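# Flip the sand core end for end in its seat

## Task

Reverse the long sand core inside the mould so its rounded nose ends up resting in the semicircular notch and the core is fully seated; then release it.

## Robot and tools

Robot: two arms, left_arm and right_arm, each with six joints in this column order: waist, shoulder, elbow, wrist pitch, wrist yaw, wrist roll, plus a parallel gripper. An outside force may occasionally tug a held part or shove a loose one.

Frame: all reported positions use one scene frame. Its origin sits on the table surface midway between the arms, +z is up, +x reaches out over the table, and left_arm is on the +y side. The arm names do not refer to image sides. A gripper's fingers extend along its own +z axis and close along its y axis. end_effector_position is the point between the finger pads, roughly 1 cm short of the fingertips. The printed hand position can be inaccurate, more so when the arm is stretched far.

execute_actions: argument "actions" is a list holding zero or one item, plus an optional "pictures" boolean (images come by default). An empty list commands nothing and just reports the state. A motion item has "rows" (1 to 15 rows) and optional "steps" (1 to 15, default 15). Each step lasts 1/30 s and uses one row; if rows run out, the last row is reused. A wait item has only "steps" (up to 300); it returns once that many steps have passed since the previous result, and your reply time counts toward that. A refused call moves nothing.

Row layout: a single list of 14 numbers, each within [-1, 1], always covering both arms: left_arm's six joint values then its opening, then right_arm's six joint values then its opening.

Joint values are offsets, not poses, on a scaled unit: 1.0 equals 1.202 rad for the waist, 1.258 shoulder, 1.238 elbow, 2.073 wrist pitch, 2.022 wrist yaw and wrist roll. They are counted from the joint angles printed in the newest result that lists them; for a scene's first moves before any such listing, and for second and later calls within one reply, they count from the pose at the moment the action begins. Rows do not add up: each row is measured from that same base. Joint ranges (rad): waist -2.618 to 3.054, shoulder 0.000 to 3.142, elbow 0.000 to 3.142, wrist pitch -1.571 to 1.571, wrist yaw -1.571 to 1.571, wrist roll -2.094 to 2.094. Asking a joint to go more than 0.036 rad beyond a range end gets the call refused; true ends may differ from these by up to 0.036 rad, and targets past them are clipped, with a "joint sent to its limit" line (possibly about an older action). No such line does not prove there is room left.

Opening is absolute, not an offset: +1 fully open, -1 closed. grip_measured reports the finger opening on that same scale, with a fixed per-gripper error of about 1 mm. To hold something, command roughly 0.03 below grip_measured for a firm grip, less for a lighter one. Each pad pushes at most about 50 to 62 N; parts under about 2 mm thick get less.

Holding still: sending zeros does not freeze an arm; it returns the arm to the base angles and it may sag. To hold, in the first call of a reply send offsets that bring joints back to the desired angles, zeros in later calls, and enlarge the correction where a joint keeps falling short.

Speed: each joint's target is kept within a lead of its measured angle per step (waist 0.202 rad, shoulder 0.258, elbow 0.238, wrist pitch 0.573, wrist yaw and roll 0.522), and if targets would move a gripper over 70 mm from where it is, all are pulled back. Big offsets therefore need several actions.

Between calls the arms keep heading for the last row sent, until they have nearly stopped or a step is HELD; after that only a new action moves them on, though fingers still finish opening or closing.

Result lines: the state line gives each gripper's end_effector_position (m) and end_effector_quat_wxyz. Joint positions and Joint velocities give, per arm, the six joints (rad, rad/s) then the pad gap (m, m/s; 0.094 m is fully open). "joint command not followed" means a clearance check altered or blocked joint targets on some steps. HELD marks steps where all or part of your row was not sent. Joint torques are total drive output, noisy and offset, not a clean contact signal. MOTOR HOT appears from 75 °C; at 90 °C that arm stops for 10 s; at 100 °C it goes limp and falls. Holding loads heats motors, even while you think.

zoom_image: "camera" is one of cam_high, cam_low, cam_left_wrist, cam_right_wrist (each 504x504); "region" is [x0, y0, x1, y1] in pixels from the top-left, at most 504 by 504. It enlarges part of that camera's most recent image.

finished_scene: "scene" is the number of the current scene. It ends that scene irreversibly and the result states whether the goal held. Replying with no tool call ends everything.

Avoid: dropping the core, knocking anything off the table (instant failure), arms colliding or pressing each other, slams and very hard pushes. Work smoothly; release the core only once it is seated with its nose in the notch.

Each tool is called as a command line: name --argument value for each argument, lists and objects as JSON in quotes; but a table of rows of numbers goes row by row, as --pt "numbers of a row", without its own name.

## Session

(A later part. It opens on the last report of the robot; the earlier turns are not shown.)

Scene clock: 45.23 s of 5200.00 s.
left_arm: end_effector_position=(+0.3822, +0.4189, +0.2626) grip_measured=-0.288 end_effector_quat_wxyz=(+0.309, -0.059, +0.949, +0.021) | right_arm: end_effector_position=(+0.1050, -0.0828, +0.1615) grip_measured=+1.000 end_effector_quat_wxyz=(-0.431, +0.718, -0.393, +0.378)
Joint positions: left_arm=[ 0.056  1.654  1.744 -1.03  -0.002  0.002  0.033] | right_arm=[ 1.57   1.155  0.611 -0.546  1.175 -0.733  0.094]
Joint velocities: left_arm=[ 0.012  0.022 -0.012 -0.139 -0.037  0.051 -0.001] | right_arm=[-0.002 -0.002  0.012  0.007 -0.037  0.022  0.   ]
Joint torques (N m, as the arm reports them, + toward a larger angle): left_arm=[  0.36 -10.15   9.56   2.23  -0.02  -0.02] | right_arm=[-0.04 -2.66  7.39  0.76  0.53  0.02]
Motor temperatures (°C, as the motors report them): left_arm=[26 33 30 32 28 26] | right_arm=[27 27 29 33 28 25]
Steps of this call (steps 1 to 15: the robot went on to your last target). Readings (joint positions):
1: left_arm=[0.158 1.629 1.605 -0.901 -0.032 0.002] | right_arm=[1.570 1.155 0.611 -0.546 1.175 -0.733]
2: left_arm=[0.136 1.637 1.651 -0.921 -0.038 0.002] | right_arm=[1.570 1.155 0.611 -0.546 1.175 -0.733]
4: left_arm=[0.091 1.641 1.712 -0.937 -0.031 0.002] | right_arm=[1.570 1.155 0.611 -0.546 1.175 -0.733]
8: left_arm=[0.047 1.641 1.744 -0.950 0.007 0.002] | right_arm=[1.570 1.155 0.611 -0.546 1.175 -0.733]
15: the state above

execute_actions --actions '[{"rows":[[-0.01,-0.02,0.045,0.046,0,0,-0.4,0,0,0,0,0,0,1],[-0.03,-0.005,0.06,0.046,0,0,-0.4,0,0,0,0,0,0,1],[-0.055,0.01,0.08,0.046,0,0,-0.4,0,0,0,0,0,0,1],[-0.08,0.025,0.1,0.046,0,0,-0.4,0,0,0,0,0,0,1],[-0.11,0.045,0.12,0.046,0,0,-0.4,0,0,0,0,0,0,1],[-0.14,0.065,0.14,0.046,0,0,-0.4,0,0,0,0,0,0,1],[-0.17,0.085,0.16,0.046,0,0,-0.4,0,0,0,0,0,0,1],[-0.2,0.105,0.18,0.046,0,0,-0.4,0,0,0,0,0,0,1],[-0.23,0.125,0.2,0.046,0,0,-0.4,0,0,0,0,0,0,1],[-0.255,0.145,0.22,0.046,0,0,-0.4,0,0,0,0,0,0,1],[-0.28,0.16,0.24,0.046,0,0,-0.4,0,0,0,0,0,0,1],[-0.3,0.175,0.26,0.046,0,0,-0.4,0,0,0,0,0,0,1],[-0.315,0.19,0.275,0.046,0,0,-0.4,0,0,0,0,0,0,1],[-0.33,0.2,0.285,0.046,0,0,-0.4,0,0,0,0,0,0,1],[-0.338,0.21,0.29,0.046,0,0,-0.4,0,0,0,0,0,0,1]]}]' --pictures false

execute_actions --actions '[{"steps":14}]' --pictures false

execute_actions --actions '[{"rows":[[-0.01,-0.045,0.06,0.055,0,0,-0.4,0,0,0,0,0,0,1],[-0.022,-0.035,0.07,0.055,0,0,-0.4,0,0,0,0,0,0,1],[-0.035,-0.025,0.08,0.055,0,0,-0.4,0,0,0,0,0,0,1],[-0.048,-0.015,0.09,0.055,0,0,-0.4,0,0,0,0,0,0,1],[-0.06,-0.005,0.1,0.055,0,0,-0.4,0,0,0,0,0,0,1],[-0.073,0.005,0.11,0.055,0,0,-0.4,0,0,0,0,0,0,1],[-0.086,0.015,0.12,0.055,0,0,-0.4,0,0,0,0,0,0,1],[-0.1,0.025,0.13,0.055,0,0,-0.4,0,0,0,0,0,0,1],[-0.112,0.035,0.14,0.055,0,0,-0.4,0,0,0,0,0,0,1],[-0.124,0.04,0.15,0.055,0,0,-0.4,0,0,0,0,0,0,1],[-0.134,0.045,0.155,0.055,0,0,-0.4,0,0,0,0,0,0,1],[-0.143,0.05,0.16,0.055,0,0,-0.4,0,0,0,0,0,0,1],[-0.15,0.055,0.16,0.055,0,0,-0.4,0,0,0,0,0,0,1],[-0.155,0.06,0.16,0.055,0,0,-0.4,0,0,0,0,0,0,1],[-0.158,0.065,0.16,0.055,0,0,-0.4,0,0,0,0,0,0,1]]}]' --pictures false

execute_actions --actions '[{"steps":15}]'

zoom_image --camera "cam_low" --region '[130,190,260,310]'

zoom_image --camera "cam_high" --region '[150,220,270,330]'

Scene clock: 50.67 s of 5200.00 s.
left_arm: end_effector_position=(+0.4429, +0.2363, +0.2418) grip_measured=-0.288 end_effector_quat_wxyz=(+0.304, +0.125, +0.944, -0.039) | right_arm: end_effector_position=(+0.1048, -0.0826, +0.1611) grip_measured=+1.000 end_effector_quat_wxyz=(-0.430, +0.720, -0.392, +0.378)
Joint positions: left_arm=[-0.331  1.945  2.024 -1.026 -0.002  0.002  0.033] | right_arm=[ 1.57   1.155  0.611 -0.546  1.172 -0.737  0.094]
Joint velocities: left_arm=[-0.72   0.53   0.364  0.066  0.271  0.051 -0.   ] | right_arm=[-0.012  0.017 -0.002  0.066  0.037 -0.066  0.   ]
Joint torques (N m, as the arm reports them, + toward a larger angle): left_arm=[  2.04 -14.23  11.2    1.87  -0.41  -0.03] | right_arm=[-0.03 -2.68  7.4   0.76  0.53  0.04]
Motor temperatures (°C, as the motors report them): left_arm=[26 33 31 34 28 26] | right_arm=[27 27 29 33 28 25]
Steps of this call (steps 1 to 15: the robot went on to your last target; steps 16 to 90: nothing new was sent; then 1.93 s passed at rest; steps 91 to 105: all 15 steps of this action). Readings (joint positions):
91: left_arm=[0.055 1.655 1.744 -1.036 -0.004 0.002] | right_arm=[1.570 1.155 0.611 -0.546 1.175 -0.734]
92: left_arm=[0.052 1.657 1.746 -1.038 -0.005 0.002] | right_arm=[1.570 1.155 0.611 -0.546 1.174 -0.734]
94: left_arm=[0.030 1.677 1.774 -1.050 -0.019 0.002] | right_arm=[1.570 1.155 0.611 -0.546 1.173 -0.735]
98: left_arm=[-0.086 1.762 1.867 -1.055 -0.035 0.002] | right_arm=[1.570 1.155 0.611 -0.546 1.172 -0.736]
105: the state above

Scene clock: 51.13 s of 5200.00 s.
left_arm: end_effector_position=(+0.4454, +0.2247, +0.2308) grip_measured=-0.288 end_effector_quat_wxyz=(+0.293, +0.135, +0.946, -0.041) | right_arm: end_effector_position=(+0.1048, -0.0825, +0.1610) grip_measured=+1.000 end_effector_quat_wxyz=(-0.430, +0.720, -0.392, +0.378)
Joint positions: left_arm=[-0.351  1.982  2.045 -1.034 -0.     0.002  0.033] | right_arm=[ 1.57   1.155  0.611 -0.546  1.172 -0.737  0.094]
Joint velocities: left_arm=[-0.007 -0.027 -0.012  0.007 -0.066 -0.007 -0.001] | right_arm=[-0.007 -0.007  0.002 -0.007 -0.051 -0.037  0.   ]
Joint torques (N m, as the arm reports them, + toward a larger angle): left_arm=[  0.03 -14.81  11.33   2.06   0.06  -0.03] | right_arm=[-0.03 -2.7   7.4   0.76  0.53  0.02]
Motor temperatures (°C, as the motors report them): left_arm=[26 33 31 34 28 26] | right_arm=[27 27 29 33 28 25]
Steps of this call (steps 1 to 14: the robot went on to your last target). Readings (joint positions):
1: left_arm=[-0.352 1.960 2.033 -1.021 0.006 0.002] | right_arm=[1.570 1.155 0.611 -0.546 1.172 -0.737]
2: left_arm=[-0.368 1.971 2.036 -1.018 0.016 0.002] | right_arm=[1.570 1.155 0.611 -0.546 1.172 -0.737]
4: left_arm=[-0.382 1.980 2.037 -1.019 0.030 0.002] | right_arm=[1.570 1.155 0.611 -0.546 1.172 -0.737]
8: left_arm=[-0.369 1.982 2.040 -1.034 0.022 0.002] | right_arm=[1.570 1.155 0.611 -0.546 1.172 -0.737]
14: the state above

Scene clock: 51.63 s of 5200.00 s.
left_arm: end_effector_position=(+0.4403, +0.1218, +0.2311) grip_measured=-0.288 end_effector_quat_wxyz=(+0.308, +0.221, +0.922, -0.074) | right_arm: end_effector_position=(+0.1045, -0.0824, +0.1606) grip_measured=+1.000 end_effector_quat_wxyz=(-0.429, +0.721, -0.391, +0.377)
Joint positions: left_arm=[-0.537  2.093  2.185 -1.019  0.003  0.002  0.033] | right_arm=[ 1.57   1.155  0.611 -0.546  1.169 -0.74   0.094]
Joint velocities: left_arm=[-0.335  0.217  0.017 -0.051  0.125 -0.022 -0.   ] | right_arm=[-0.002  0.007  0.017 -0.022  0.022 -0.066  0.   ]
Joint torques (N m, as the arm reports them, + toward a larger angle): left_arm=[  1.34 -14.2   11.08   2.11  -0.27  -0.03] | right_arm=[-0.04 -2.69  7.4   0.76  0.52  0.02]
Motor temperatures (°C, as the motors report them): left_arm=[26 33 31 34 28 26] | right_arm=[27 27 29 33 28 25]
Steps of this call (steps 1 to 15: all 15 steps of this action). Readings (joint positions):
1: left_arm=[-0.351 1.982 2.047 -1.035 -0.001 0.002] | right_arm=[1.570 1.155 0.611 -0.546 1.172 -0.737]
2: left_arm=[-0.353 1.983 2.051 -1.036 -0.002 0.002] | right_arm=[1.570 1.155 0.611 -0.546 1.171 -0.738]
4: left_arm=[-0.363 1.991 2.072 -1.039 -0.008 0.002] | right_arm=[1.570 1.155 0.611 -0.546 1.170 -0.739]
8: left_arm=[-0.417 2.022 2.130 -1.035 -0.016 0.002] | right_arm=[1.570 1.155 0.611 -0.546 1.169 -0.740]
15: the state above

Scene clock: 52.13 s of 5200.00 s.
left_arm: end_effector_position=(+0.4399, +0.1170, +0.2154) grip_measured=-0.288 end_effector_quat_wxyz=(+0.292, +0.226, +0.927, -0.072) | right_arm: end_effector_position=(+0.1045, -0.0824, +0.1606) grip_measured=+1.000 end_effector_quat_wxyz=(-0.429, +0.722, -0.391, +0.377)
Joint positions: left_arm=[-0.545  2.122  2.185 -1.025  0.003  0.002  0.033] | right_arm=[ 1.57   1.155  0.611 -0.546  1.169 -0.74   0.094]
Joint velocities: left_arm=[-0.012 -0.007  0.002 -0.037 -0.007  0.022  0.   ] | right_arm=[ 0.017  0.007  0.002  0.007 -0.037  0.037  0.   ]
Joint torques (N m, as the arm reports them, + toward a larger angle): left_arm=[  0.44 -15.61  11.22   2.13  -0.05  -0.02] | right_arm=[-0.02 -2.68  7.4   0.77  0.52  0.02]
Motor temperatures (°C, as the motors report them): left_arm=[26 33 31 34 28 26] | right_arm=[27 27 29 33 28 25]
Steps of this call (steps 1 to 15: the robot went on to your last target). Readings (joint positions):
1: left_arm=[-0.546 2.100 2.185 -1.019 0.008 0.002] | right_arm=[1.570 1.155 0.611 -0.546 1.169 -0.740]
2: left_arm=[-0.553 2.106 2.185 -1.019 0.012 0.002] | right_arm=[1.570 1.155 0.611 -0.546 1.169 -0.740]
4: left_arm=[-0.556 2.116 2.185 -1.022 0.017 0.002] | right_arm=[1.570 1.155 0.611 -0.546 1.169 -0.740]
8: left_arm=[-0.550 2.122 2.185 -1.025 0.011 0.002] | right_arm=[1.570 1.155 0.611 -0.546 1.169 -0.740]
15: the state above
camera_calibration (this result's frames):
cam_left_wrist: T_world_to_cam=[[-0.659796, -0.739537, -0.133245, 0.409883], [-0.726654, 0.673089, -0.137572, 0.309774], [0.191425, 0.00605377, -0.981489, 0.233504], [0, 0, 0, 1]] pos_world=[0.450839, 0.0932049, 0.326412]
cam_right_wrist: T_world_to_cam=[[0.193725, 0.234686, 0.952572, -0.162919], [-0.291969, -0.913178, 0.284358, -0.0761217], [0.936603, -0.333208, -0.108385, 0.0110103], [0, 0, 0, 1]] pos_world=[-0.000976068, -0.0276092, 0.178031]

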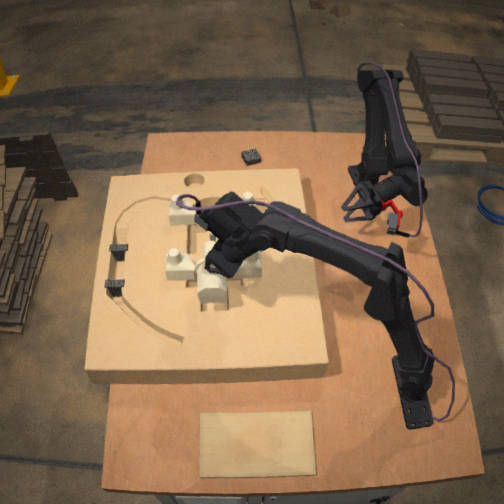

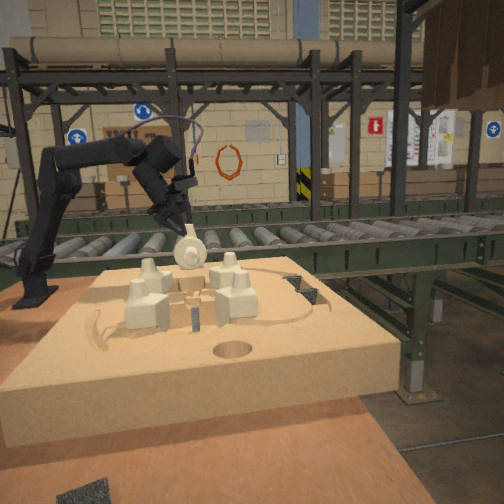

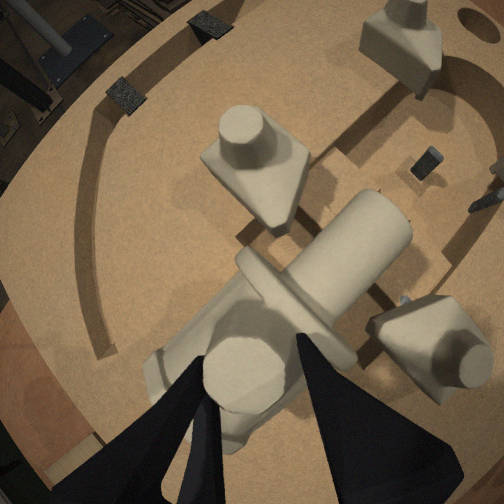

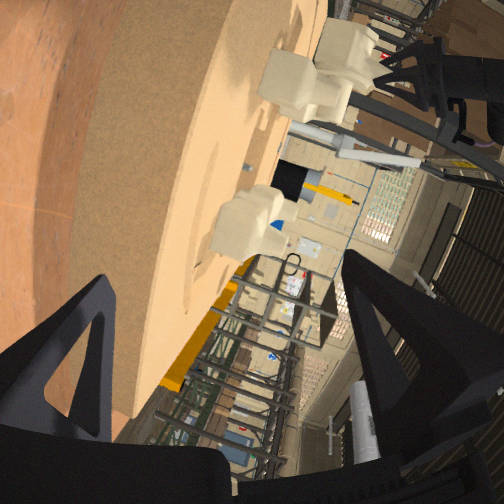

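Region (130, 190, 260, 310) of cam_low's 504x504 image, scaled by 3.877, with more detail than that image has; it fills the top 465 rows of this view, and the rest is white.

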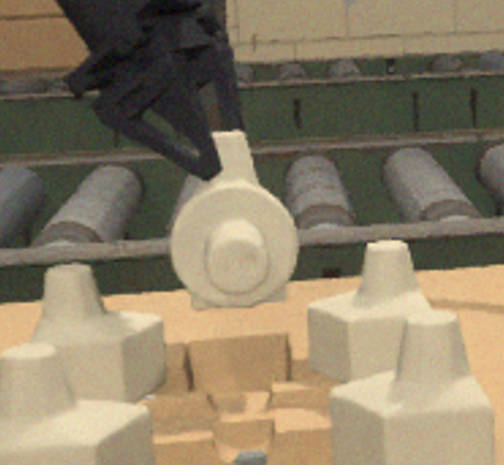

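Region (150, 220, 270, 330) of cam_high's 504x504 image, scaled by 4.200, with more detail than that image has; it fills the top 462 rows of this view, and the rest is white.

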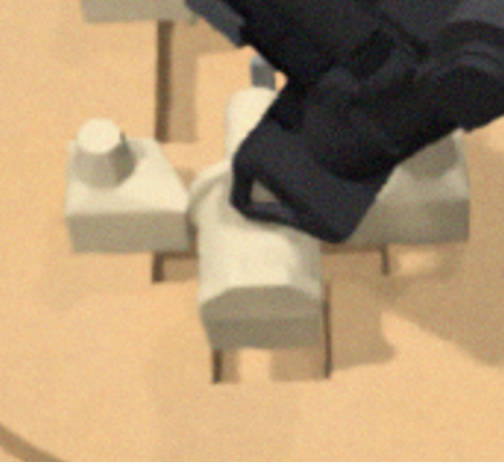

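execute_actions --actions '[{"rows":[[0,-0.055,0.03,0.052,0,-0.01,-0.4,0,0,0,0,0,0,1],[0,-0.055,0.015,0.055,0,-0.02,-0.4,0,0,0,0,0,0,1],[0,-0.055,0,0.06,0,-0.02,-0.4,0,0,0,0,0,0,1],[0,-0.055,-0.015,0.067,0,-0.02,-0.4,0,0,0,0,0,0,1],[0,-0.055,-0.03,0.075,0,-0.02,-0.4,0,0,0,0,0,0,1],[0,-0.055,-0.045,0.083,0,-0.02,-0.4,0,0,0,0,0,0,1],[0,-0.055,-0.06,0.09,0,-0.02,-0.4,0,0,0,0,0,0,1],[0,-0.055,-0.07,0.097,0,-0.02,-0.4,0,0,0,0,0,0,1],[0,-0.055,-0.08,0.103,0,-0.02,-0.4,0,0,0,0,0,0,1]]}]' --pictures false

execute_actions --actions '[{"steps":12}]'

zoom_image --camera "cam_low" --region '[130,190,260,310]'

zoom_image --camera "cam_high" --region '[150,220,270,330]'

Scene clock: 54.80 s of 5200.00 s.
left_arm: end_effector_position=(+0.4387, +0.1173, +0.1821) grip_measured=-0.288 end_effector_quat_wxyz=(+0.274, +0.214, +0.935, -0.072) | right_arm: end_effector_position=(+0.1043, -0.0822, +0.1602) grip_measured=+1.000 end_effector_quat_wxyz=(-0.428, +0.723, -0.390, +0.377)
Joint positions: left_arm=[-0.545  2.116  2.06  -0.94   0.003 -0.027  0.033] | right_arm=[ 1.57   1.155  0.611 -0.546  1.166 -0.744  0.094]
Joint velocities: left_arm=[-0.017 -0.007 -0.002  0.095  0.037  0.081 -0.   ] | right_arm=[-0.022  0.002 -0.017  0.007  0.022  0.007  0.   ]
Joint torques (N m, as the arm reports them, + toward a larger angle): left_arm=[  0.04 -16.06   8.68   2.09   0.01  -0.13] | right_arm=[-0.02 -2.68  7.41  0.77  0.53  0.02]
Motor temperatures (°C, as the motors report them): left_arm=[26 34 31 35 28 26] | right_arm=[27 27 29 33 28 25]
Steps of this call (steps 1 to 15: the robot went on to your last target; steps 16 to 65: nothing new was sent; steps 66 to 80: all 15 steps of this action). Readings (joint positions):
66: left_arm=[-0.545 2.122 2.185 -1.025 0.003 0.001] | right_arm=[1.570 1.155 0.611 -0.546 1.168 -0.741]
67: left_arm=[-0.545 2.122 2.185 -1.025 0.003 -0.004] | right_arm=[1.570 1.155 0.611 -0.546 1.168 -0.742]
69: left_arm=[-0.545 2.120 2.175 -1.016 0.003 -0.013] | right_arm=[1.570 1.155 0.611 -0.546 1.167 -0.742]
73: left_arm=[-0.545 2.113 2.114 -0.971 0.003 -0.023] | right_arm=[1.570 1.155 0.611 -0.546 1.166 -0.743]
80: the state above

Scene clock: 55.20 s of 5200.00 s.
left_arm: end_effector_position=(+0.4417, +0.1157, +0.1844) grip_measured=-0.288 end_effector_quat_wxyz=(+0.282, +0.212, +0.933, -0.074) | right_arm: end_effector_position=(+0.1043, -0.0822, +0.1601) grip_measured=+1.000 end_effector_quat_wxyz=(-0.428, +0.723, -0.390, +0.377)
Joint positions: left_arm=[-0.545  2.116  2.06  -0.924  0.003 -0.029  0.033] | right_arm=[ 1.57   1.155  0.611 -0.546  1.165 -0.744  0.094]
Joint velocities: left_arm=[-0.002  0.012 -0.002 -0.007  0.007  0.022 -0.   ] | right_arm=[ 0.012  0.002 -0.002  0.007 -0.007  0.066  0.   ]
Joint torques (N m, as the arm reports them, + toward a larger angle): left_arm=[  0.02 -16.03   8.57   2.15  -0.01  -0.11] | right_arm=[-0.03 -2.69  7.4   0.77  0.53  0.02]
Motor temperatures (°C, as the motors report them): left_arm=[26 34 31 35 28 26] | right_arm=[27 27 29 33 28 25]
Steps of this call (steps 1 to 12: the robot went on to your last target). Readings (joint positions):
1: left_arm=[-0.545 2.116 2.060 -0.935 0.003 -0.028] | right_arm=[1.570 1.155 0.611 -0.546 1.165 -0.744]
2: left_arm=[-0.545 2.116 2.060 -0.931 0.003 -0.028] | right_arm=[1.570 1.155 0.611 -0.546 1.165 -0.744]
4: left_arm=[-0.545 2.116 2.060 -0.927 0.003 -0.029] | right_arm=[1.570 1.155 0.611 -0.546 1.165 -0.744]
8: left_arm=[-0.545 2.116 2.060 -0.924 0.003 -0.029] | right_arm=[1.570 1.155 0.611 -0.546 1.165 -0.744]
12: the state above
camera_calibration (this result's frames):
cam_left_wrist: T_world_to_cam=[[-0.643718, -0.757121, -0.111333, 0.396936], [-0.746819, 0.653268, -0.12451, 0.316506], [0.167, 0.00299642, -0.985952, 0.214705], [0, 0, 0, 1]] pos_world=[0.456031, 0.0931219, 0.29529]
cam_right_wrist: T_world_to_cam=[[0.194438, 0.238819, 0.951399, -0.162041], [-0.289056, -0.912892, 0.288227, -0.0767897], [0.937358, -0.33105, -0.108469, 0.0113713], [0, 0, 0, 1]] pos_world=[-0.00134856, -0.0276379, 0.177532]

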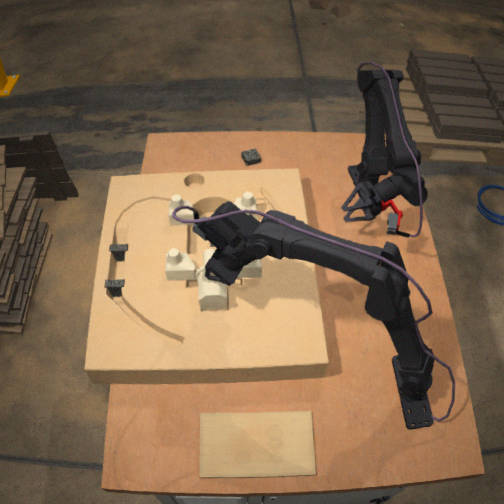

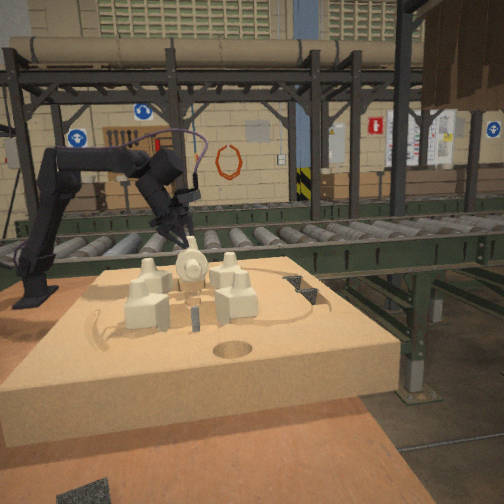

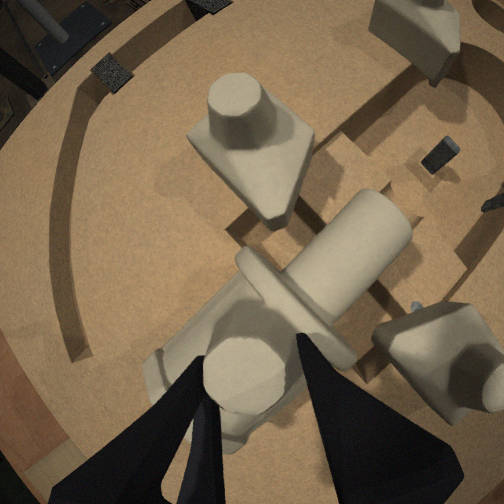

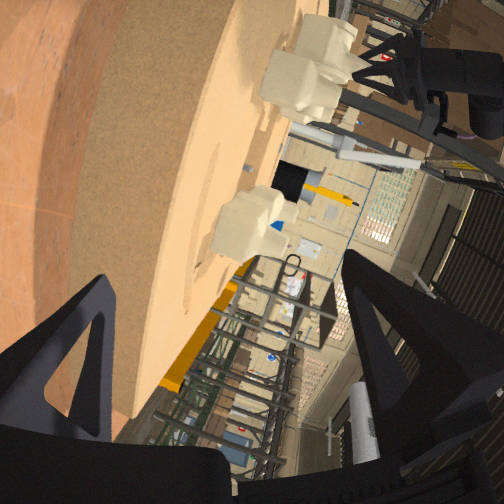

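Region (130, 190, 260, 310) of cam_low's 504x504 image, scaled by 3.877, with more detail than that image has; it fills the top 465 rows of this view, and the rest is white.

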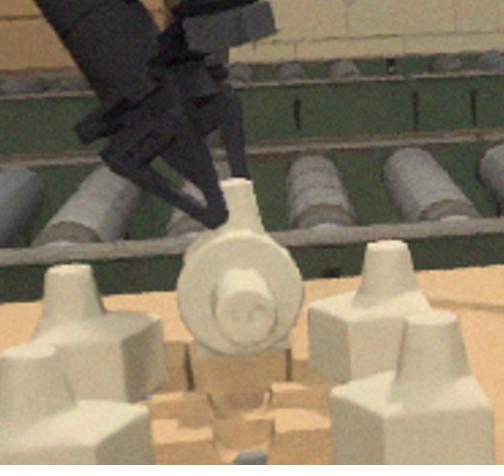

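Region (150, 220, 270, 330) of cam_high's 504x504 image, scaled by 4.200, with more detail than that image has; it fills the top 462 rows of this view, and the rest is white.

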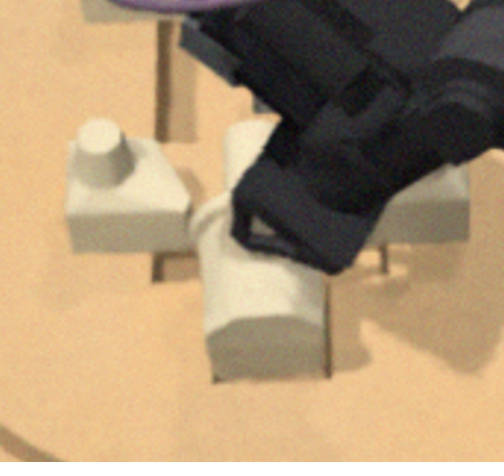

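execute_actions --actions '[{"rows":[[-0.014,-0.055,0.02,0.054,0,0,-0.4,0,0,0,0,0,0,1],[-0.014,-0.055,0.02,0.054,0,0,-0.4,0,0,0,0,0,0,1],[-0.014,-0.055,0.02,0.054,0,0,-0.4,0,0,0,0,0,0,1],[-0.014,-0.055,0.01,0.056,0,0,-0.4,0,0,0,0,0,0,1],[-0.014,-0.055,0,0.06,0,0,-0.4,0,0,0,0,0,0,1],[-0.014,-0.055,-0.01,0.066,0,0,-0.4,0,0,0,0,0,0,1],[-0.014,-0.055,-0.02,0.072,0,0,-0.4,0,0,0,0,0,0,1],[-0.014,-0.055,-0.03,0.078,0,0,-0.4,0,0,0,0,0,0,1],[-0.014,-0.055,-0.04,0.084,0,0,-0.4,0,0,0,0,0,0,1],[-0.014,-0.055,-0.05,0.09,0,0,-0.4,0,0,0,0,0,0,1]]}]' --pictures false

execute_actions --actions '[{"steps":10}]'

zoom_image --camera "cam_low" --region '[130,210,260,330]'

zoom_image --camera "cam_high" --region '[150,220,270,330]'

Scene clock: 57.57 s of 5200.00 s.
left_arm: end_effector_position=(+0.4371, +0.1114, +0.1615) grip_measured=-0.288 end_effector_quat_wxyz=(+0.273, +0.219, +0.934, -0.073) | right_arm: end_effector_position=(+0.1040, -0.0820, +0.1597) grip_measured=+1.000 end_effector_quat_wxyz=(-0.427, +0.725, -0.388, +0.376)
Joint positions: left_arm=[-0.557  2.112  1.973 -0.86   0.001 -0.029  0.033] | right_arm=[ 1.57   1.155  0.611 -0.546  1.163 -0.747  0.094]
Joint velocities: left_arm=[ 0.012 -0.002  0.007  0.081  0.066 -0.022 -0.   ] | right_arm=[-0.017 -0.002 -0.017 -0.007  0.066  0.051  0.   ]
Joint torques (N m, as the arm reports them, + toward a larger angle): left_arm=[ -0.37 -16.22   8.73   2.15   0.03  -0.03] | right_arm=[-0.01 -2.68  7.41  0.77  0.52  0.02]
Motor temperatures (°C, as the motors report them): left_arm=[26 35 31 36 28 26] | right_arm=[27 27 29 33 28 25]
Steps of this call (steps 1 to 30: the robot went on to your last target; steps 31 to 56: nothing new was sent; steps 57 to 71: all 15 steps of this action). Readings (joint positions):
57: left_arm=[-0.546 2.116 2.060 -0.924 0.003 -0.029] | right_arm=[1.570 1.155 0.611 -0.546 1.165 -0.745]
58: left_arm=[-0.547 2.116 2.060 -0.924 0.003 -0.029] | right_arm=[1.570 1.155 0.611 -0.546 1.165 -0.745]
60: left_arm=[-0.550 2.116 2.060 -0.923 0.003 -0.029] | right_arm=[1.570 1.155 0.611 -0.546 1.164 -0.746]
64: left_arm=[-0.556 2.112 2.030 -0.897 0.003 -0.029] | right_arm=[1.570 1.155 0.611 -0.546 1.163 -0.747]
71: the state above

Scene clock: 57.90 s of 5200.00 s.
left_arm: end_effector_position=(+0.4392, +0.1102, +0.1630) grip_measured=-0.288 end_effector_quat_wxyz=(+0.278, +0.218, +0.933, -0.074) | right_arm: end_effector_position=(+0.1040, -0.0820, +0.1597) grip_measured=+1.000 end_effector_quat_wxyz=(-0.427, +0.725, -0.388, +0.376)
Joint positions: left_arm=[-0.557  2.112  1.973 -0.849  0.001 -0.029  0.033] | right_arm=[ 1.57   1.155  0.611 -0.546  1.162 -0.748  0.094]
Joint velocities: left_arm=[ 0.012 -0.002 -0.002  0.007  0.037 -0.022 -0.001] | right_arm=[-0.007 -0.007 -0.012 -0.007 -0.007 -0.022  0.   ]
Joint torques (N m, as the arm reports them, + toward a larger angle): left_arm=[ -0.48 -16.24   8.68   2.15   0.02  -0.03] | right_arm=[-0.02 -2.68  7.4   0.77  0.52  0.02]
Motor temperatures (°C, as the motors report them): left_arm=[26 35 31 36 28 26] | right_arm=[27 27 29 33 28 25]
Steps of this call (steps 1 to 10: the robot went on to your last target). Readings (joint positions):
1: left_arm=[-0.557 2.112 1.973 -0.858 0.001 -0.029] | right_arm=[1.570 1.155 0.611 -0.546 1.163 -0.748]
2: left_arm=[-0.557 2.112 1.973 -0.855 0.001 -0.029] | right_arm=[1.570 1.155 0.611 -0.546 1.163 -0.748]
4: left_arm=[-0.557 2.112 1.973 -0.851 0.001 -0.029] | right_arm=[1.570 1.155 0.611 -0.546 1.162 -0.748]
8: left_arm=[-0.557 2.112 1.973 -0.849 0.001 -0.029] | right_arm=[1.570 1.155 0.611 -0.546 1.162 -0.748]
10: the state above
camera_calibration (this result's frames):
cam_left_wrist: T_world_to_cam=[[-0.652856, -0.749201, -0.111696, 0.391993], [-0.74022, 0.662305, -0.115869, 0.310244], [0.160786, 0.0070334, -0.986964, 0.196551], [0, 0, 0, 1]] pos_world=[0.453962, 0.0868232, 0.27372]
cam_right_wrist: T_world_to_cam=[[0.195283, 0.242601, 0.950268, -0.161215], [-0.286218, -0.912646, 0.291815, -0.0774048], [0.938053, -0.32897, -0.108787, 0.0117701], [0, 0, 0, 1]] pos_world=[-0.0017131, -0.0276603, 0.177066]

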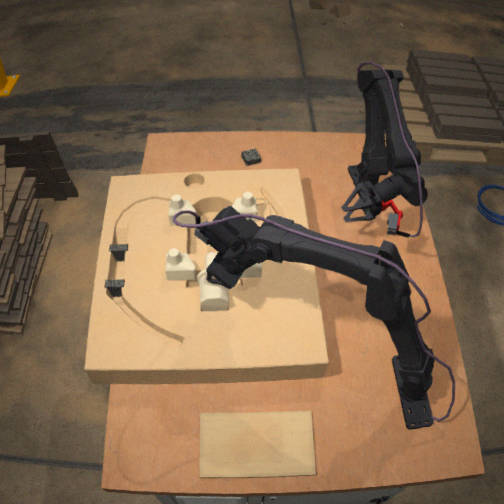

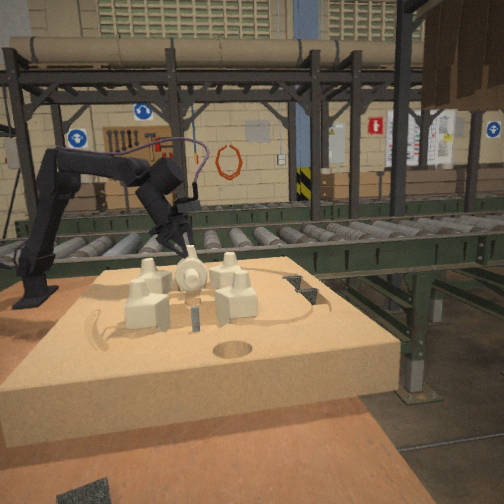

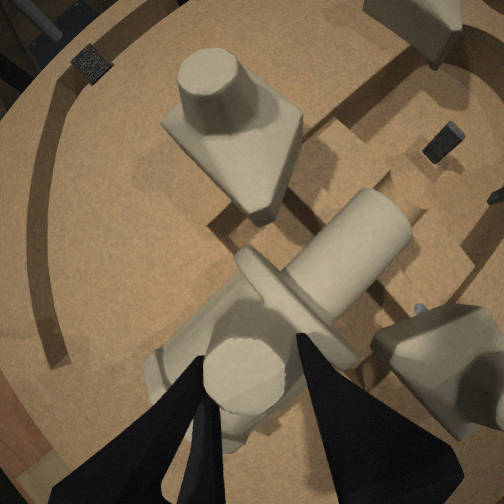

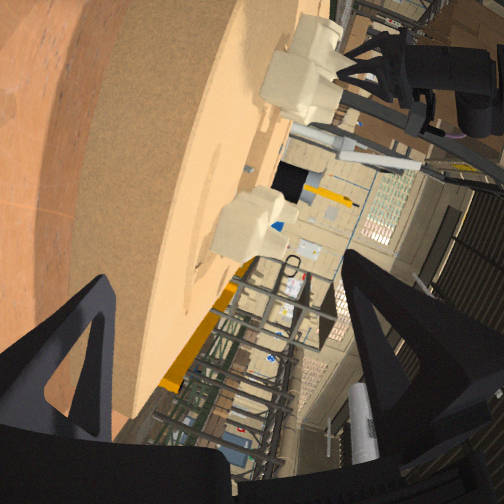

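Region (130, 210, 260, 330) of cam_low's 504x504 image, scaled by 3.877, with more detail than that image has; it fills the top 465 rows of this view, and the rest is white.

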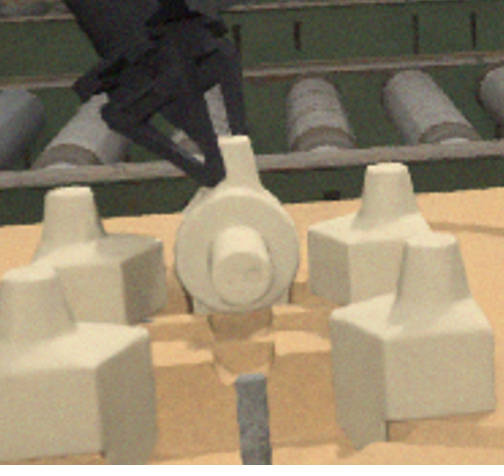

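Region (150, 220, 270, 330) of cam_high's 504x504 image, scaled by 4.200, with more detail than that image has; it fills the top 462 rows of this view, and the rest is white.

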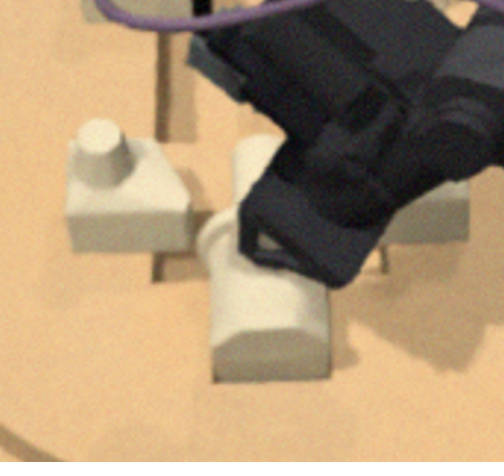

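execute_actions --actions '[{"rows":[[0,-0.055,0.015,0.06,0,0,-0.4,0,0,0,0,0,0,1],[0,-0.055,0,0.07,0,0,-0.4,0,0,0,0,0,0,1],[0,-0.055,-0.015,0.075,0,0,-0.4,0,0,0,0,0,0,1],[0,-0.055,-0.03,0.085,0,0,-0.4,0,0,0,0,0,0,1],[0,-0.055,-0.045,0.09,0,0,-0.4,0,0,0,0,0,0,1],[0,-0.055,-0.06,0.1,0,0,-0.4,0,0,0,0,0,0,1],[0,-0.055,-0.07,0.105,0,0,-0.4,0,0,0,0,0,0,1],[0,-0.055,-0.085,0.115,0,0,-0.4,0,0,0,0,0,0,1]]}]' --pictures false

execute_actions --actions '[{"rows":[[0.005,-0.04,-0.03,0.06,0,0,-0.4,0,0,0,0,0,0,1]]}]'

Scene clock: 61.50 s of 5200.00 s.
left_arm: end_effector_position=(+0.4401, +0.1089, +0.1397) grip_measured=-0.288 end_effector_quat_wxyz=(+0.284, +0.224, +0.929, -0.074) | right_arm: end_effector_position=(+0.1038, -0.0818, +0.1593) grip_measured=+1.000 end_effector_quat_wxyz=(-0.426, +0.726, -0.387, +0.376)
Joint positions: left_arm=[-0.559  2.101  1.856 -0.73   0.001 -0.016  0.033] | right_arm=[ 1.57   1.155  0.611 -0.546  1.16  -0.751  0.094]
Joint velocities: left_arm=[-0.007 -0.012 -0.017  0.051 -0.066  0.037  0.   ] | right_arm=[-0.002 -0.002  0.002  0.007  0.022 -0.007  0.   ]
Joint torques (N m, as the arm reports them, + toward a larger angle): left_arm=[  0.11 -15.68   7.57   2.24   0.01  -0.15] | right_arm=[-0.04 -2.69  7.41  0.77  0.52  0.02]
Motor temperatures (°C, as the motors report them): left_arm=[26 36 31 37 28 26] | right_arm=[27 27 29 33 28 25]
Steps of this call (steps 1 to 30: the robot went on to your last target; steps 31 to 90: nothing new was sent; then 0.10 s passed at rest; steps 91 to 105: all 15 steps of this action). Readings (joint positions):
91: left_arm=[-0.557 2.112 1.973 -0.848 0.001 -0.029] | right_arm=[1.570 1.155 0.611 -0.546 1.162 -0.748]
92: left_arm=[-0.557 2.112 1.969 -0.843 0.001 -0.029] | right_arm=[1.570 1.155 0.611 -0.546 1.162 -0.749]
94: left_arm=[-0.557 2.107 1.949 -0.820 0.001 -0.029] | right_arm=[1.570 1.155 0.611 -0.546 1.161 -0.750]
98: left_arm=[-0.557 2.104 1.883 -0.766 0.002 -0.029] | right_arm=[1.570 1.155 0.611 -0.546 1.160 -0.750]
105: the state above

Scene clock: 62.00 s of 5200.00 s.
left_arm: end_effector_position=(+0.4400, +0.1089, +0.1385) grip_measured=-0.288 end_effector_quat_wxyz=(+0.292, +0.226, +0.926, -0.075) | right_arm: end_effector_position=(+0.1035, -0.0816, +0.1589) grip_measured=+1.000 end_effector_quat_wxyz=(-0.425, +0.728, -0.386, +0.376)
Joint positions: left_arm=[-0.559  2.086  1.82  -0.693  0.001 -0.01   0.033] | right_arm=[ 1.57   1.155  0.611 -0.546  1.157 -0.754  0.094]
Joint velocities: left_arm=[-0.002 -0.007 -0.007  0.037  0.007  0.007 -0.   ] | right_arm=[-0.017 -0.002 -0.002 -0.037 -0.022 -0.022  0.   ]
Joint torques (N m, as the arm reports them, + toward a larger angle): left_arm=[  0.49 -14.03   6.44   1.97   0.01  -0.09] | right_arm=[-0.04 -2.7   7.42  0.77  0.53  0.02]
Motor temperatures (°C, as the motors report them): left_arm=[26 36 31 37 28 26] | right_arm=[27 27 29 33 28 25]
Steps of this call (steps 1 to 15: all 15 steps of this action). Readings (joint positions):
1: left_arm=[-0.559 2.099 1.848 -0.724 0.001 -0.015] | right_arm=[1.570 1.155 0.611 -0.546 1.159 -0.751]
2: left_arm=[-0.559 2.093 1.837 -0.713 0.001 -0.013] | right_arm=[1.570 1.155 0.611 -0.546 1.159 -0.752]
4: left_arm=[-0.559 2.088 1.825 -0.700 0.001 -0.011] | right_arm=[1.570 1.155 0.611 -0.546 1.158 -0.753]
8: left_arm=[-0.559 2.086 1.821 -0.693 0.001 -0.011] | right_arm=[1.570 1.155 0.611 -0.546 1.157 -0.754]
15: the state above
camera_calibration (this result's frames):
cam_left_wrist: T_world_to_cam=[[-0.661599, -0.738792, -0.128351, 0.39377], [-0.725172, 0.673934, -0.141205, 0.304516], [0.190821, -0.000343831, -0.981625, 0.159053], [0, 0, 0, 1]] pos_world=[0.450994, 0.0857451, 0.249671]
cam_right_wrist: T_world_to_cam=[[0.196648, 0.250067, 0.948048, -0.159603], [-0.280767, -0.912074, 0.298816, -0.0785966], [0.939414, -0.324943, -0.109147, 0.012486], [0, 0, 0, 1]] pos_world=[-0.00241121, -0.0277172, 0.17616]

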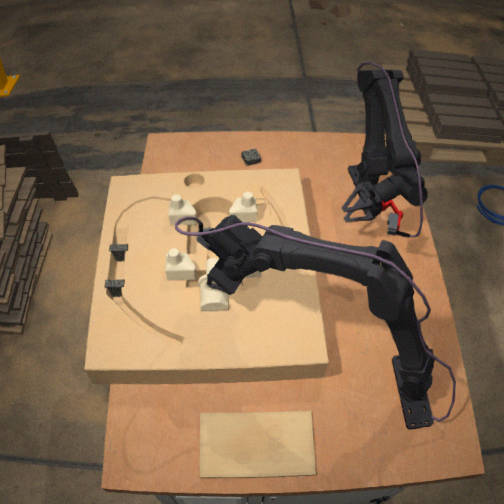

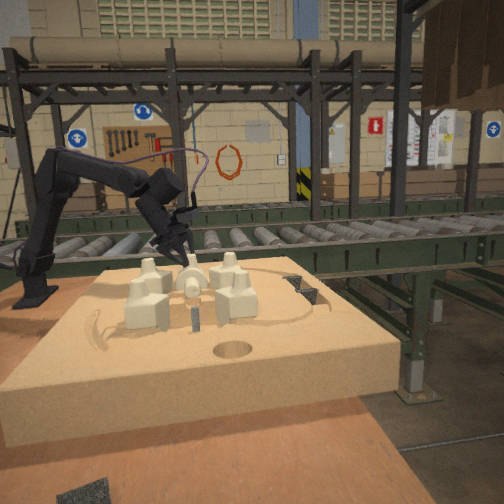

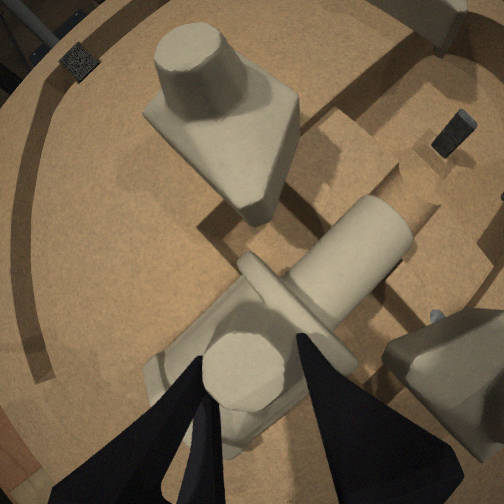

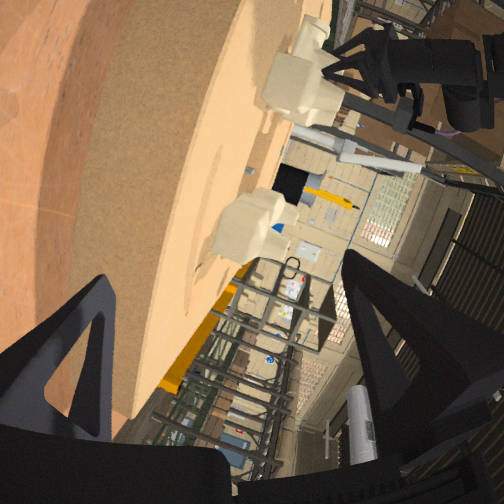

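execute_actions --actions '[{"rows":[[0.005,-0.025,-0.03,0.02,0,0,-0.4,0,0,0,0,0,0,1]],"steps":10}]' --pictures false

execute_actions --actions '[{"rows":[[0,-0.02,0,0,0,0,0.2,0,0,0,0,0,0,1]],"steps":10}]' --pictures false

execute_actions --actions '[{"rows":[[0,-0.06,0,0,0,0,0.2,0,0,0,0,0,0,1],[0,-0.12,0,-0.03,0,0,0.2,0,0,0,0,0,0,1],[0,-0.2,0,-0.03,0,0,0.2,0,0,0,0,0,0,1]]}]'

zoom_image --camera "cam_low" --region '[130,220,260,340]'

zoom_image --camera "cam_high" --region '[150,220,270,330]'

Scene clock: 64.10 s of 5200.00 s.
left_arm: end_effector_position=(+0.4384, +0.1095, +0.1374) grip_measured=-0.288 end_effector_quat_wxyz=(+0.294, +0.229, +0.925, -0.075) | right_arm: end_effector_position=(+0.1033, -0.0814, +0.1585) grip_measured=+1.000 end_effector_quat_wxyz=(-0.424, +0.729, -0.385, +0.375)
Joint positions: left_arm=[-0.559  2.075  1.797 -0.676  0.002 -0.006  0.033] | right_arm=[ 1.57   1.155  0.611 -0.546  1.154 -0.758  0.094]
Joint velocities: left_arm=[-0.007 -0.002 -0.002 -0.037  0.007 -0.022 -0.   ] | right_arm=[-0.002 -0.007 -0.007 -0.022 -0.095 -0.051  0.   ]
Joint torques (N m, as the arm reports them, + toward a larger angle): left_arm=[  0.51 -12.87   5.34   1.5    0.    -0.08] | right_arm=[-0.02 -2.69  7.4   0.77  0.53  0.02]
Motor temperatures (°C, as the motors report them): left_arm=[26 36 31 37 28 26] | right_arm=[27 27 29 33 28 25]
Steps of this call (steps 1 to 15: the robot went on to your last target; steps 16 to 53: nothing new was sent; steps 54 to 63: all 10 steps of this action). Readings (joint positions):
54: left_arm=[-0.559 2.085 1.815 -0.690 0.002 -0.009] | right_arm=[1.570 1.155 0.611 -0.546 1.156 -0.755]
55: left_arm=[-0.559 2.081 1.808 -0.686 0.002 -0.008] | right_arm=[1.570 1.155 0.611 -0.546 1.156 -0.756]
57: left_arm=[-0.559 2.076 1.800 -0.680 0.002 -0.007] | right_arm=[1.570 1.155 0.611 -0.546 1.155 -0.756]
61: left_arm=[-0.559 2.075 1.797 -0.677 0.002 -0.006] | right_arm=[1.570 1.155 0.611 -0.546 1.154 -0.757]
63: the state above

Scene clock: 64.43 s of 5200.00 s.
left_arm: end_effector_position=(+0.4379, +0.1097, +0.1370) grip_measured=+0.198 end_effector_quat_wxyz=(+0.293, +0.229, +0.925, -0.075) | right_arm: end_effector_position=(+0.1031, -0.0813, +0.1581) grip_measured=+1.000 end_effector_quat_wxyz=(-0.423, +0.730, -0.384, +0.375)
Joint positions: left_arm=[-0.559  2.075  1.797 -0.679  0.003 -0.006  0.056] | right_arm=[ 1.57   1.155  0.611 -0.546  1.152 -0.761  0.094]
Joint velocities: left_arm=[ 0.007  0.022 -0.002 -0.022 -0.007 -0.051 -0.   ] | right_arm=[-0.007 -0.017  0.002 -0.066  0.007 -0.066  0.   ]
Joint torques (N m, as the arm reports them, + toward a larger angle): left_arm=[  0.04 -13.09   6.56   1.3    0.    -0.03] | right_arm=[-0.03 -2.68  7.41  0.77  0.53  0.02]
Motor temperatures (°C, as the motors report them): left_arm=[26 36 31 37 28 26] | right_arm=[27 27 29 33 28 25]
Steps of this call (steps 1 to 10: all 10 steps of this action). Readings (joint positions):
1: left_arm=[-0.559 2.075 1.797 -0.677 0.003 -0.006] | right_arm=[1.570 1.155 0.611 -0.546 1.154 -0.758]
2: left_arm=[-0.559 2.075 1.797 -0.677 0.003 -0.006] | right_arm=[1.570 1.155 0.611 -0.546 1.153 -0.759]
4: left_arm=[-0.559 2.075 1.797 -0.679 0.003 -0.006] | right_arm=[1.570 1.155 0.611 -0.546 1.153 -0.759]
8: left_arm=[-0.559 2.075 1.797 -0.679 0.003 -0.006] | right_arm=[1.570 1.155 0.611 -0.546 1.152 -0.760]
10: the state above

Scene clock: 64.93 s of 5200.00 s.
left_arm: end_effector_position=(+0.4090, +0.1251, +0.2604) grip_measured=+0.198 end_effector_quat_wxyz=(+0.386, +0.220, +0.890, -0.099) | right_arm: end_effector_position=(+0.1029, -0.0811, +0.1577) grip_measured=+1.000 end_effector_quat_wxyz=(-0.422, +0.732, -0.382, +0.374)
Joint positions: left_arm=[-0.559  1.809  1.789 -0.732  0.003 -0.006  0.056] | right_arm=[ 1.57   1.155  0.611 -0.546  1.149 -0.764  0.094]
Joint velocities: left_arm=[-0.007  0.129  0.002 -0.081 -0.066  0.007 -0.001] | right_arm=[-0.007  0.007 -0.002 -0.007  0.051 -0.037  0.   ]
Joint torques (N m, as the arm reports them, + toward a larger angle): left_arm=[-0.04 -8.51  7.33  1.54 -0.01 -0.03] | right_arm=[-0.03 -2.68  7.41  0.78  0.52  0.  ]
Motor temperatures (°C, as the motors report them): left_arm=[26 36 31 37 28 26] | right_arm=[27 27 29 33 28 25]
Steps of this call (steps 1 to 15: all 15 steps of this action). Readings (joint positions):
1: left_arm=[-0.559 2.072 1.797 -0.679 0.003 -0.006] | right_arm=[1.570 1.155 0.611 -0.546 1.151 -0.761]
2: left_arm=[-0.559 2.062 1.795 -0.687 0.003 -0.006] | right_arm=[1.570 1.155 0.611 -0.546 1.151 -0.762]
4: left_arm=[-0.559 2.020 1.784 -0.715 0.003 -0.006] | right_arm=[1.570 1.155 0.611 -0.546 1.150 -0.762]
8: left_arm=[-0.559 1.895 1.783 -0.735 0.003 -0.006] | right_arm=[1.570 1.155 0.611 -0.546 1.149 -0.763]
15: the state above
camera_calibration (this result's frames):
cam_left_wrist: T_world_to_cam=[[-0.636891, -0.750497, -0.176422, 0.404755], [-0.678467, 0.65429, -0.334047, 0.321885], [0.366132, -0.0930549, -0.925899, 0.210094], [0, 0, 0, 1]] pos_world=[0.399251, 0.112712, 0.373458]
cam_right_wrist: T_world_to_cam=[[0.198481, 0.260418, 0.944874, -0.15735], [-0.273085, -0.911183, 0.308497, -0.080223], [0.941292, -0.319262, -0.109736, 0.0135118], [0, 0, 0, 1]] pos_world=[-0.00339523, -0.0278073, 0.174907]

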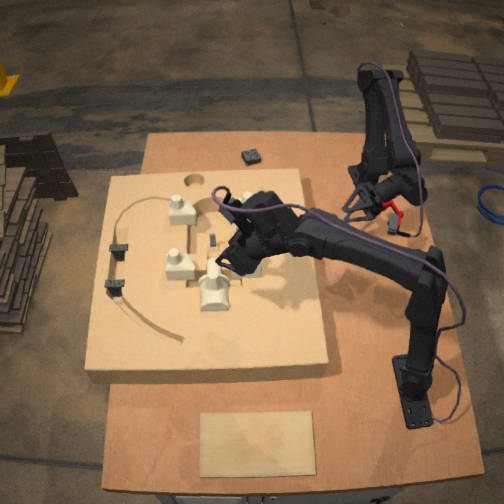

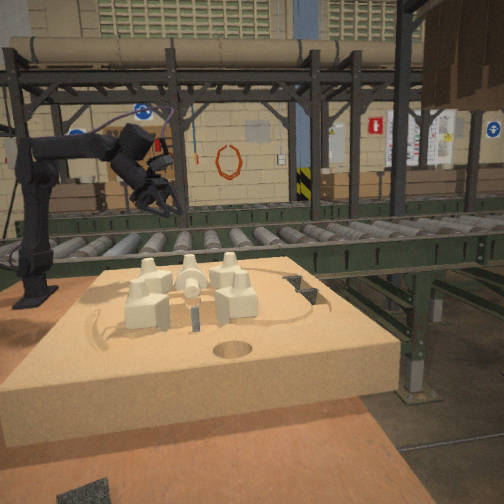

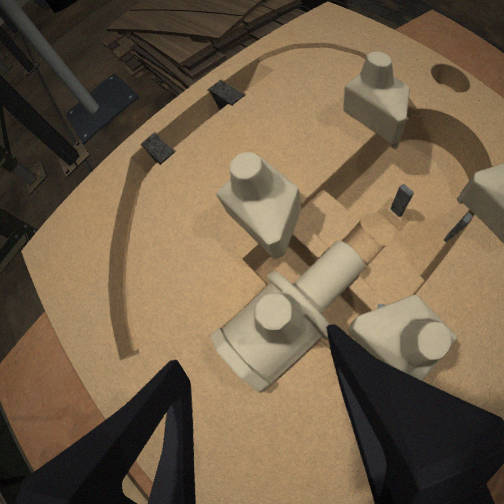

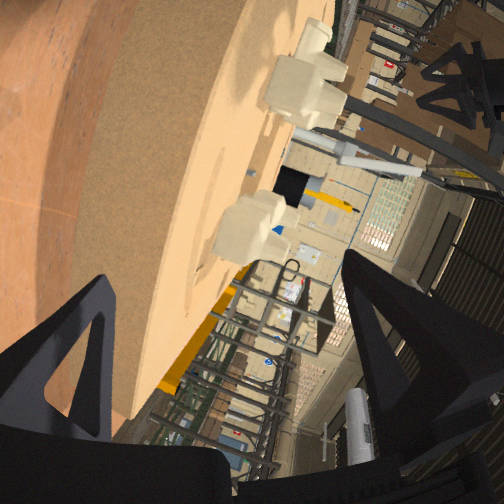

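Region (130, 220, 260, 340) of cam_low's 504x504 image, scaled by 3.877, with more detail than that image has; it fills the top 465 rows of this view, and the rest is white.

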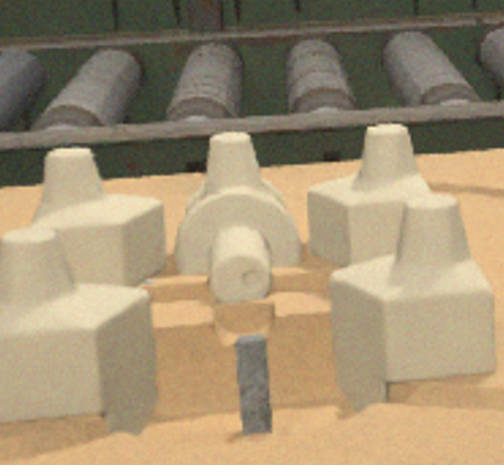

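Region (150, 220, 270, 330) of cam_high's 504x504 image, scaled by 4.200, with more detail than that image has; it fills the top 462 rows of this view, and the rest is white.

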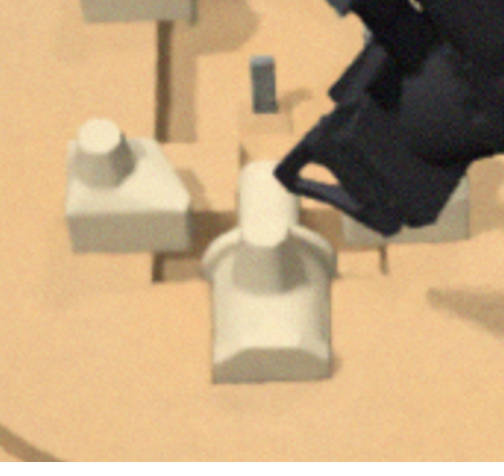

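finished_scene --scene 2

The scene is finished: the task was done.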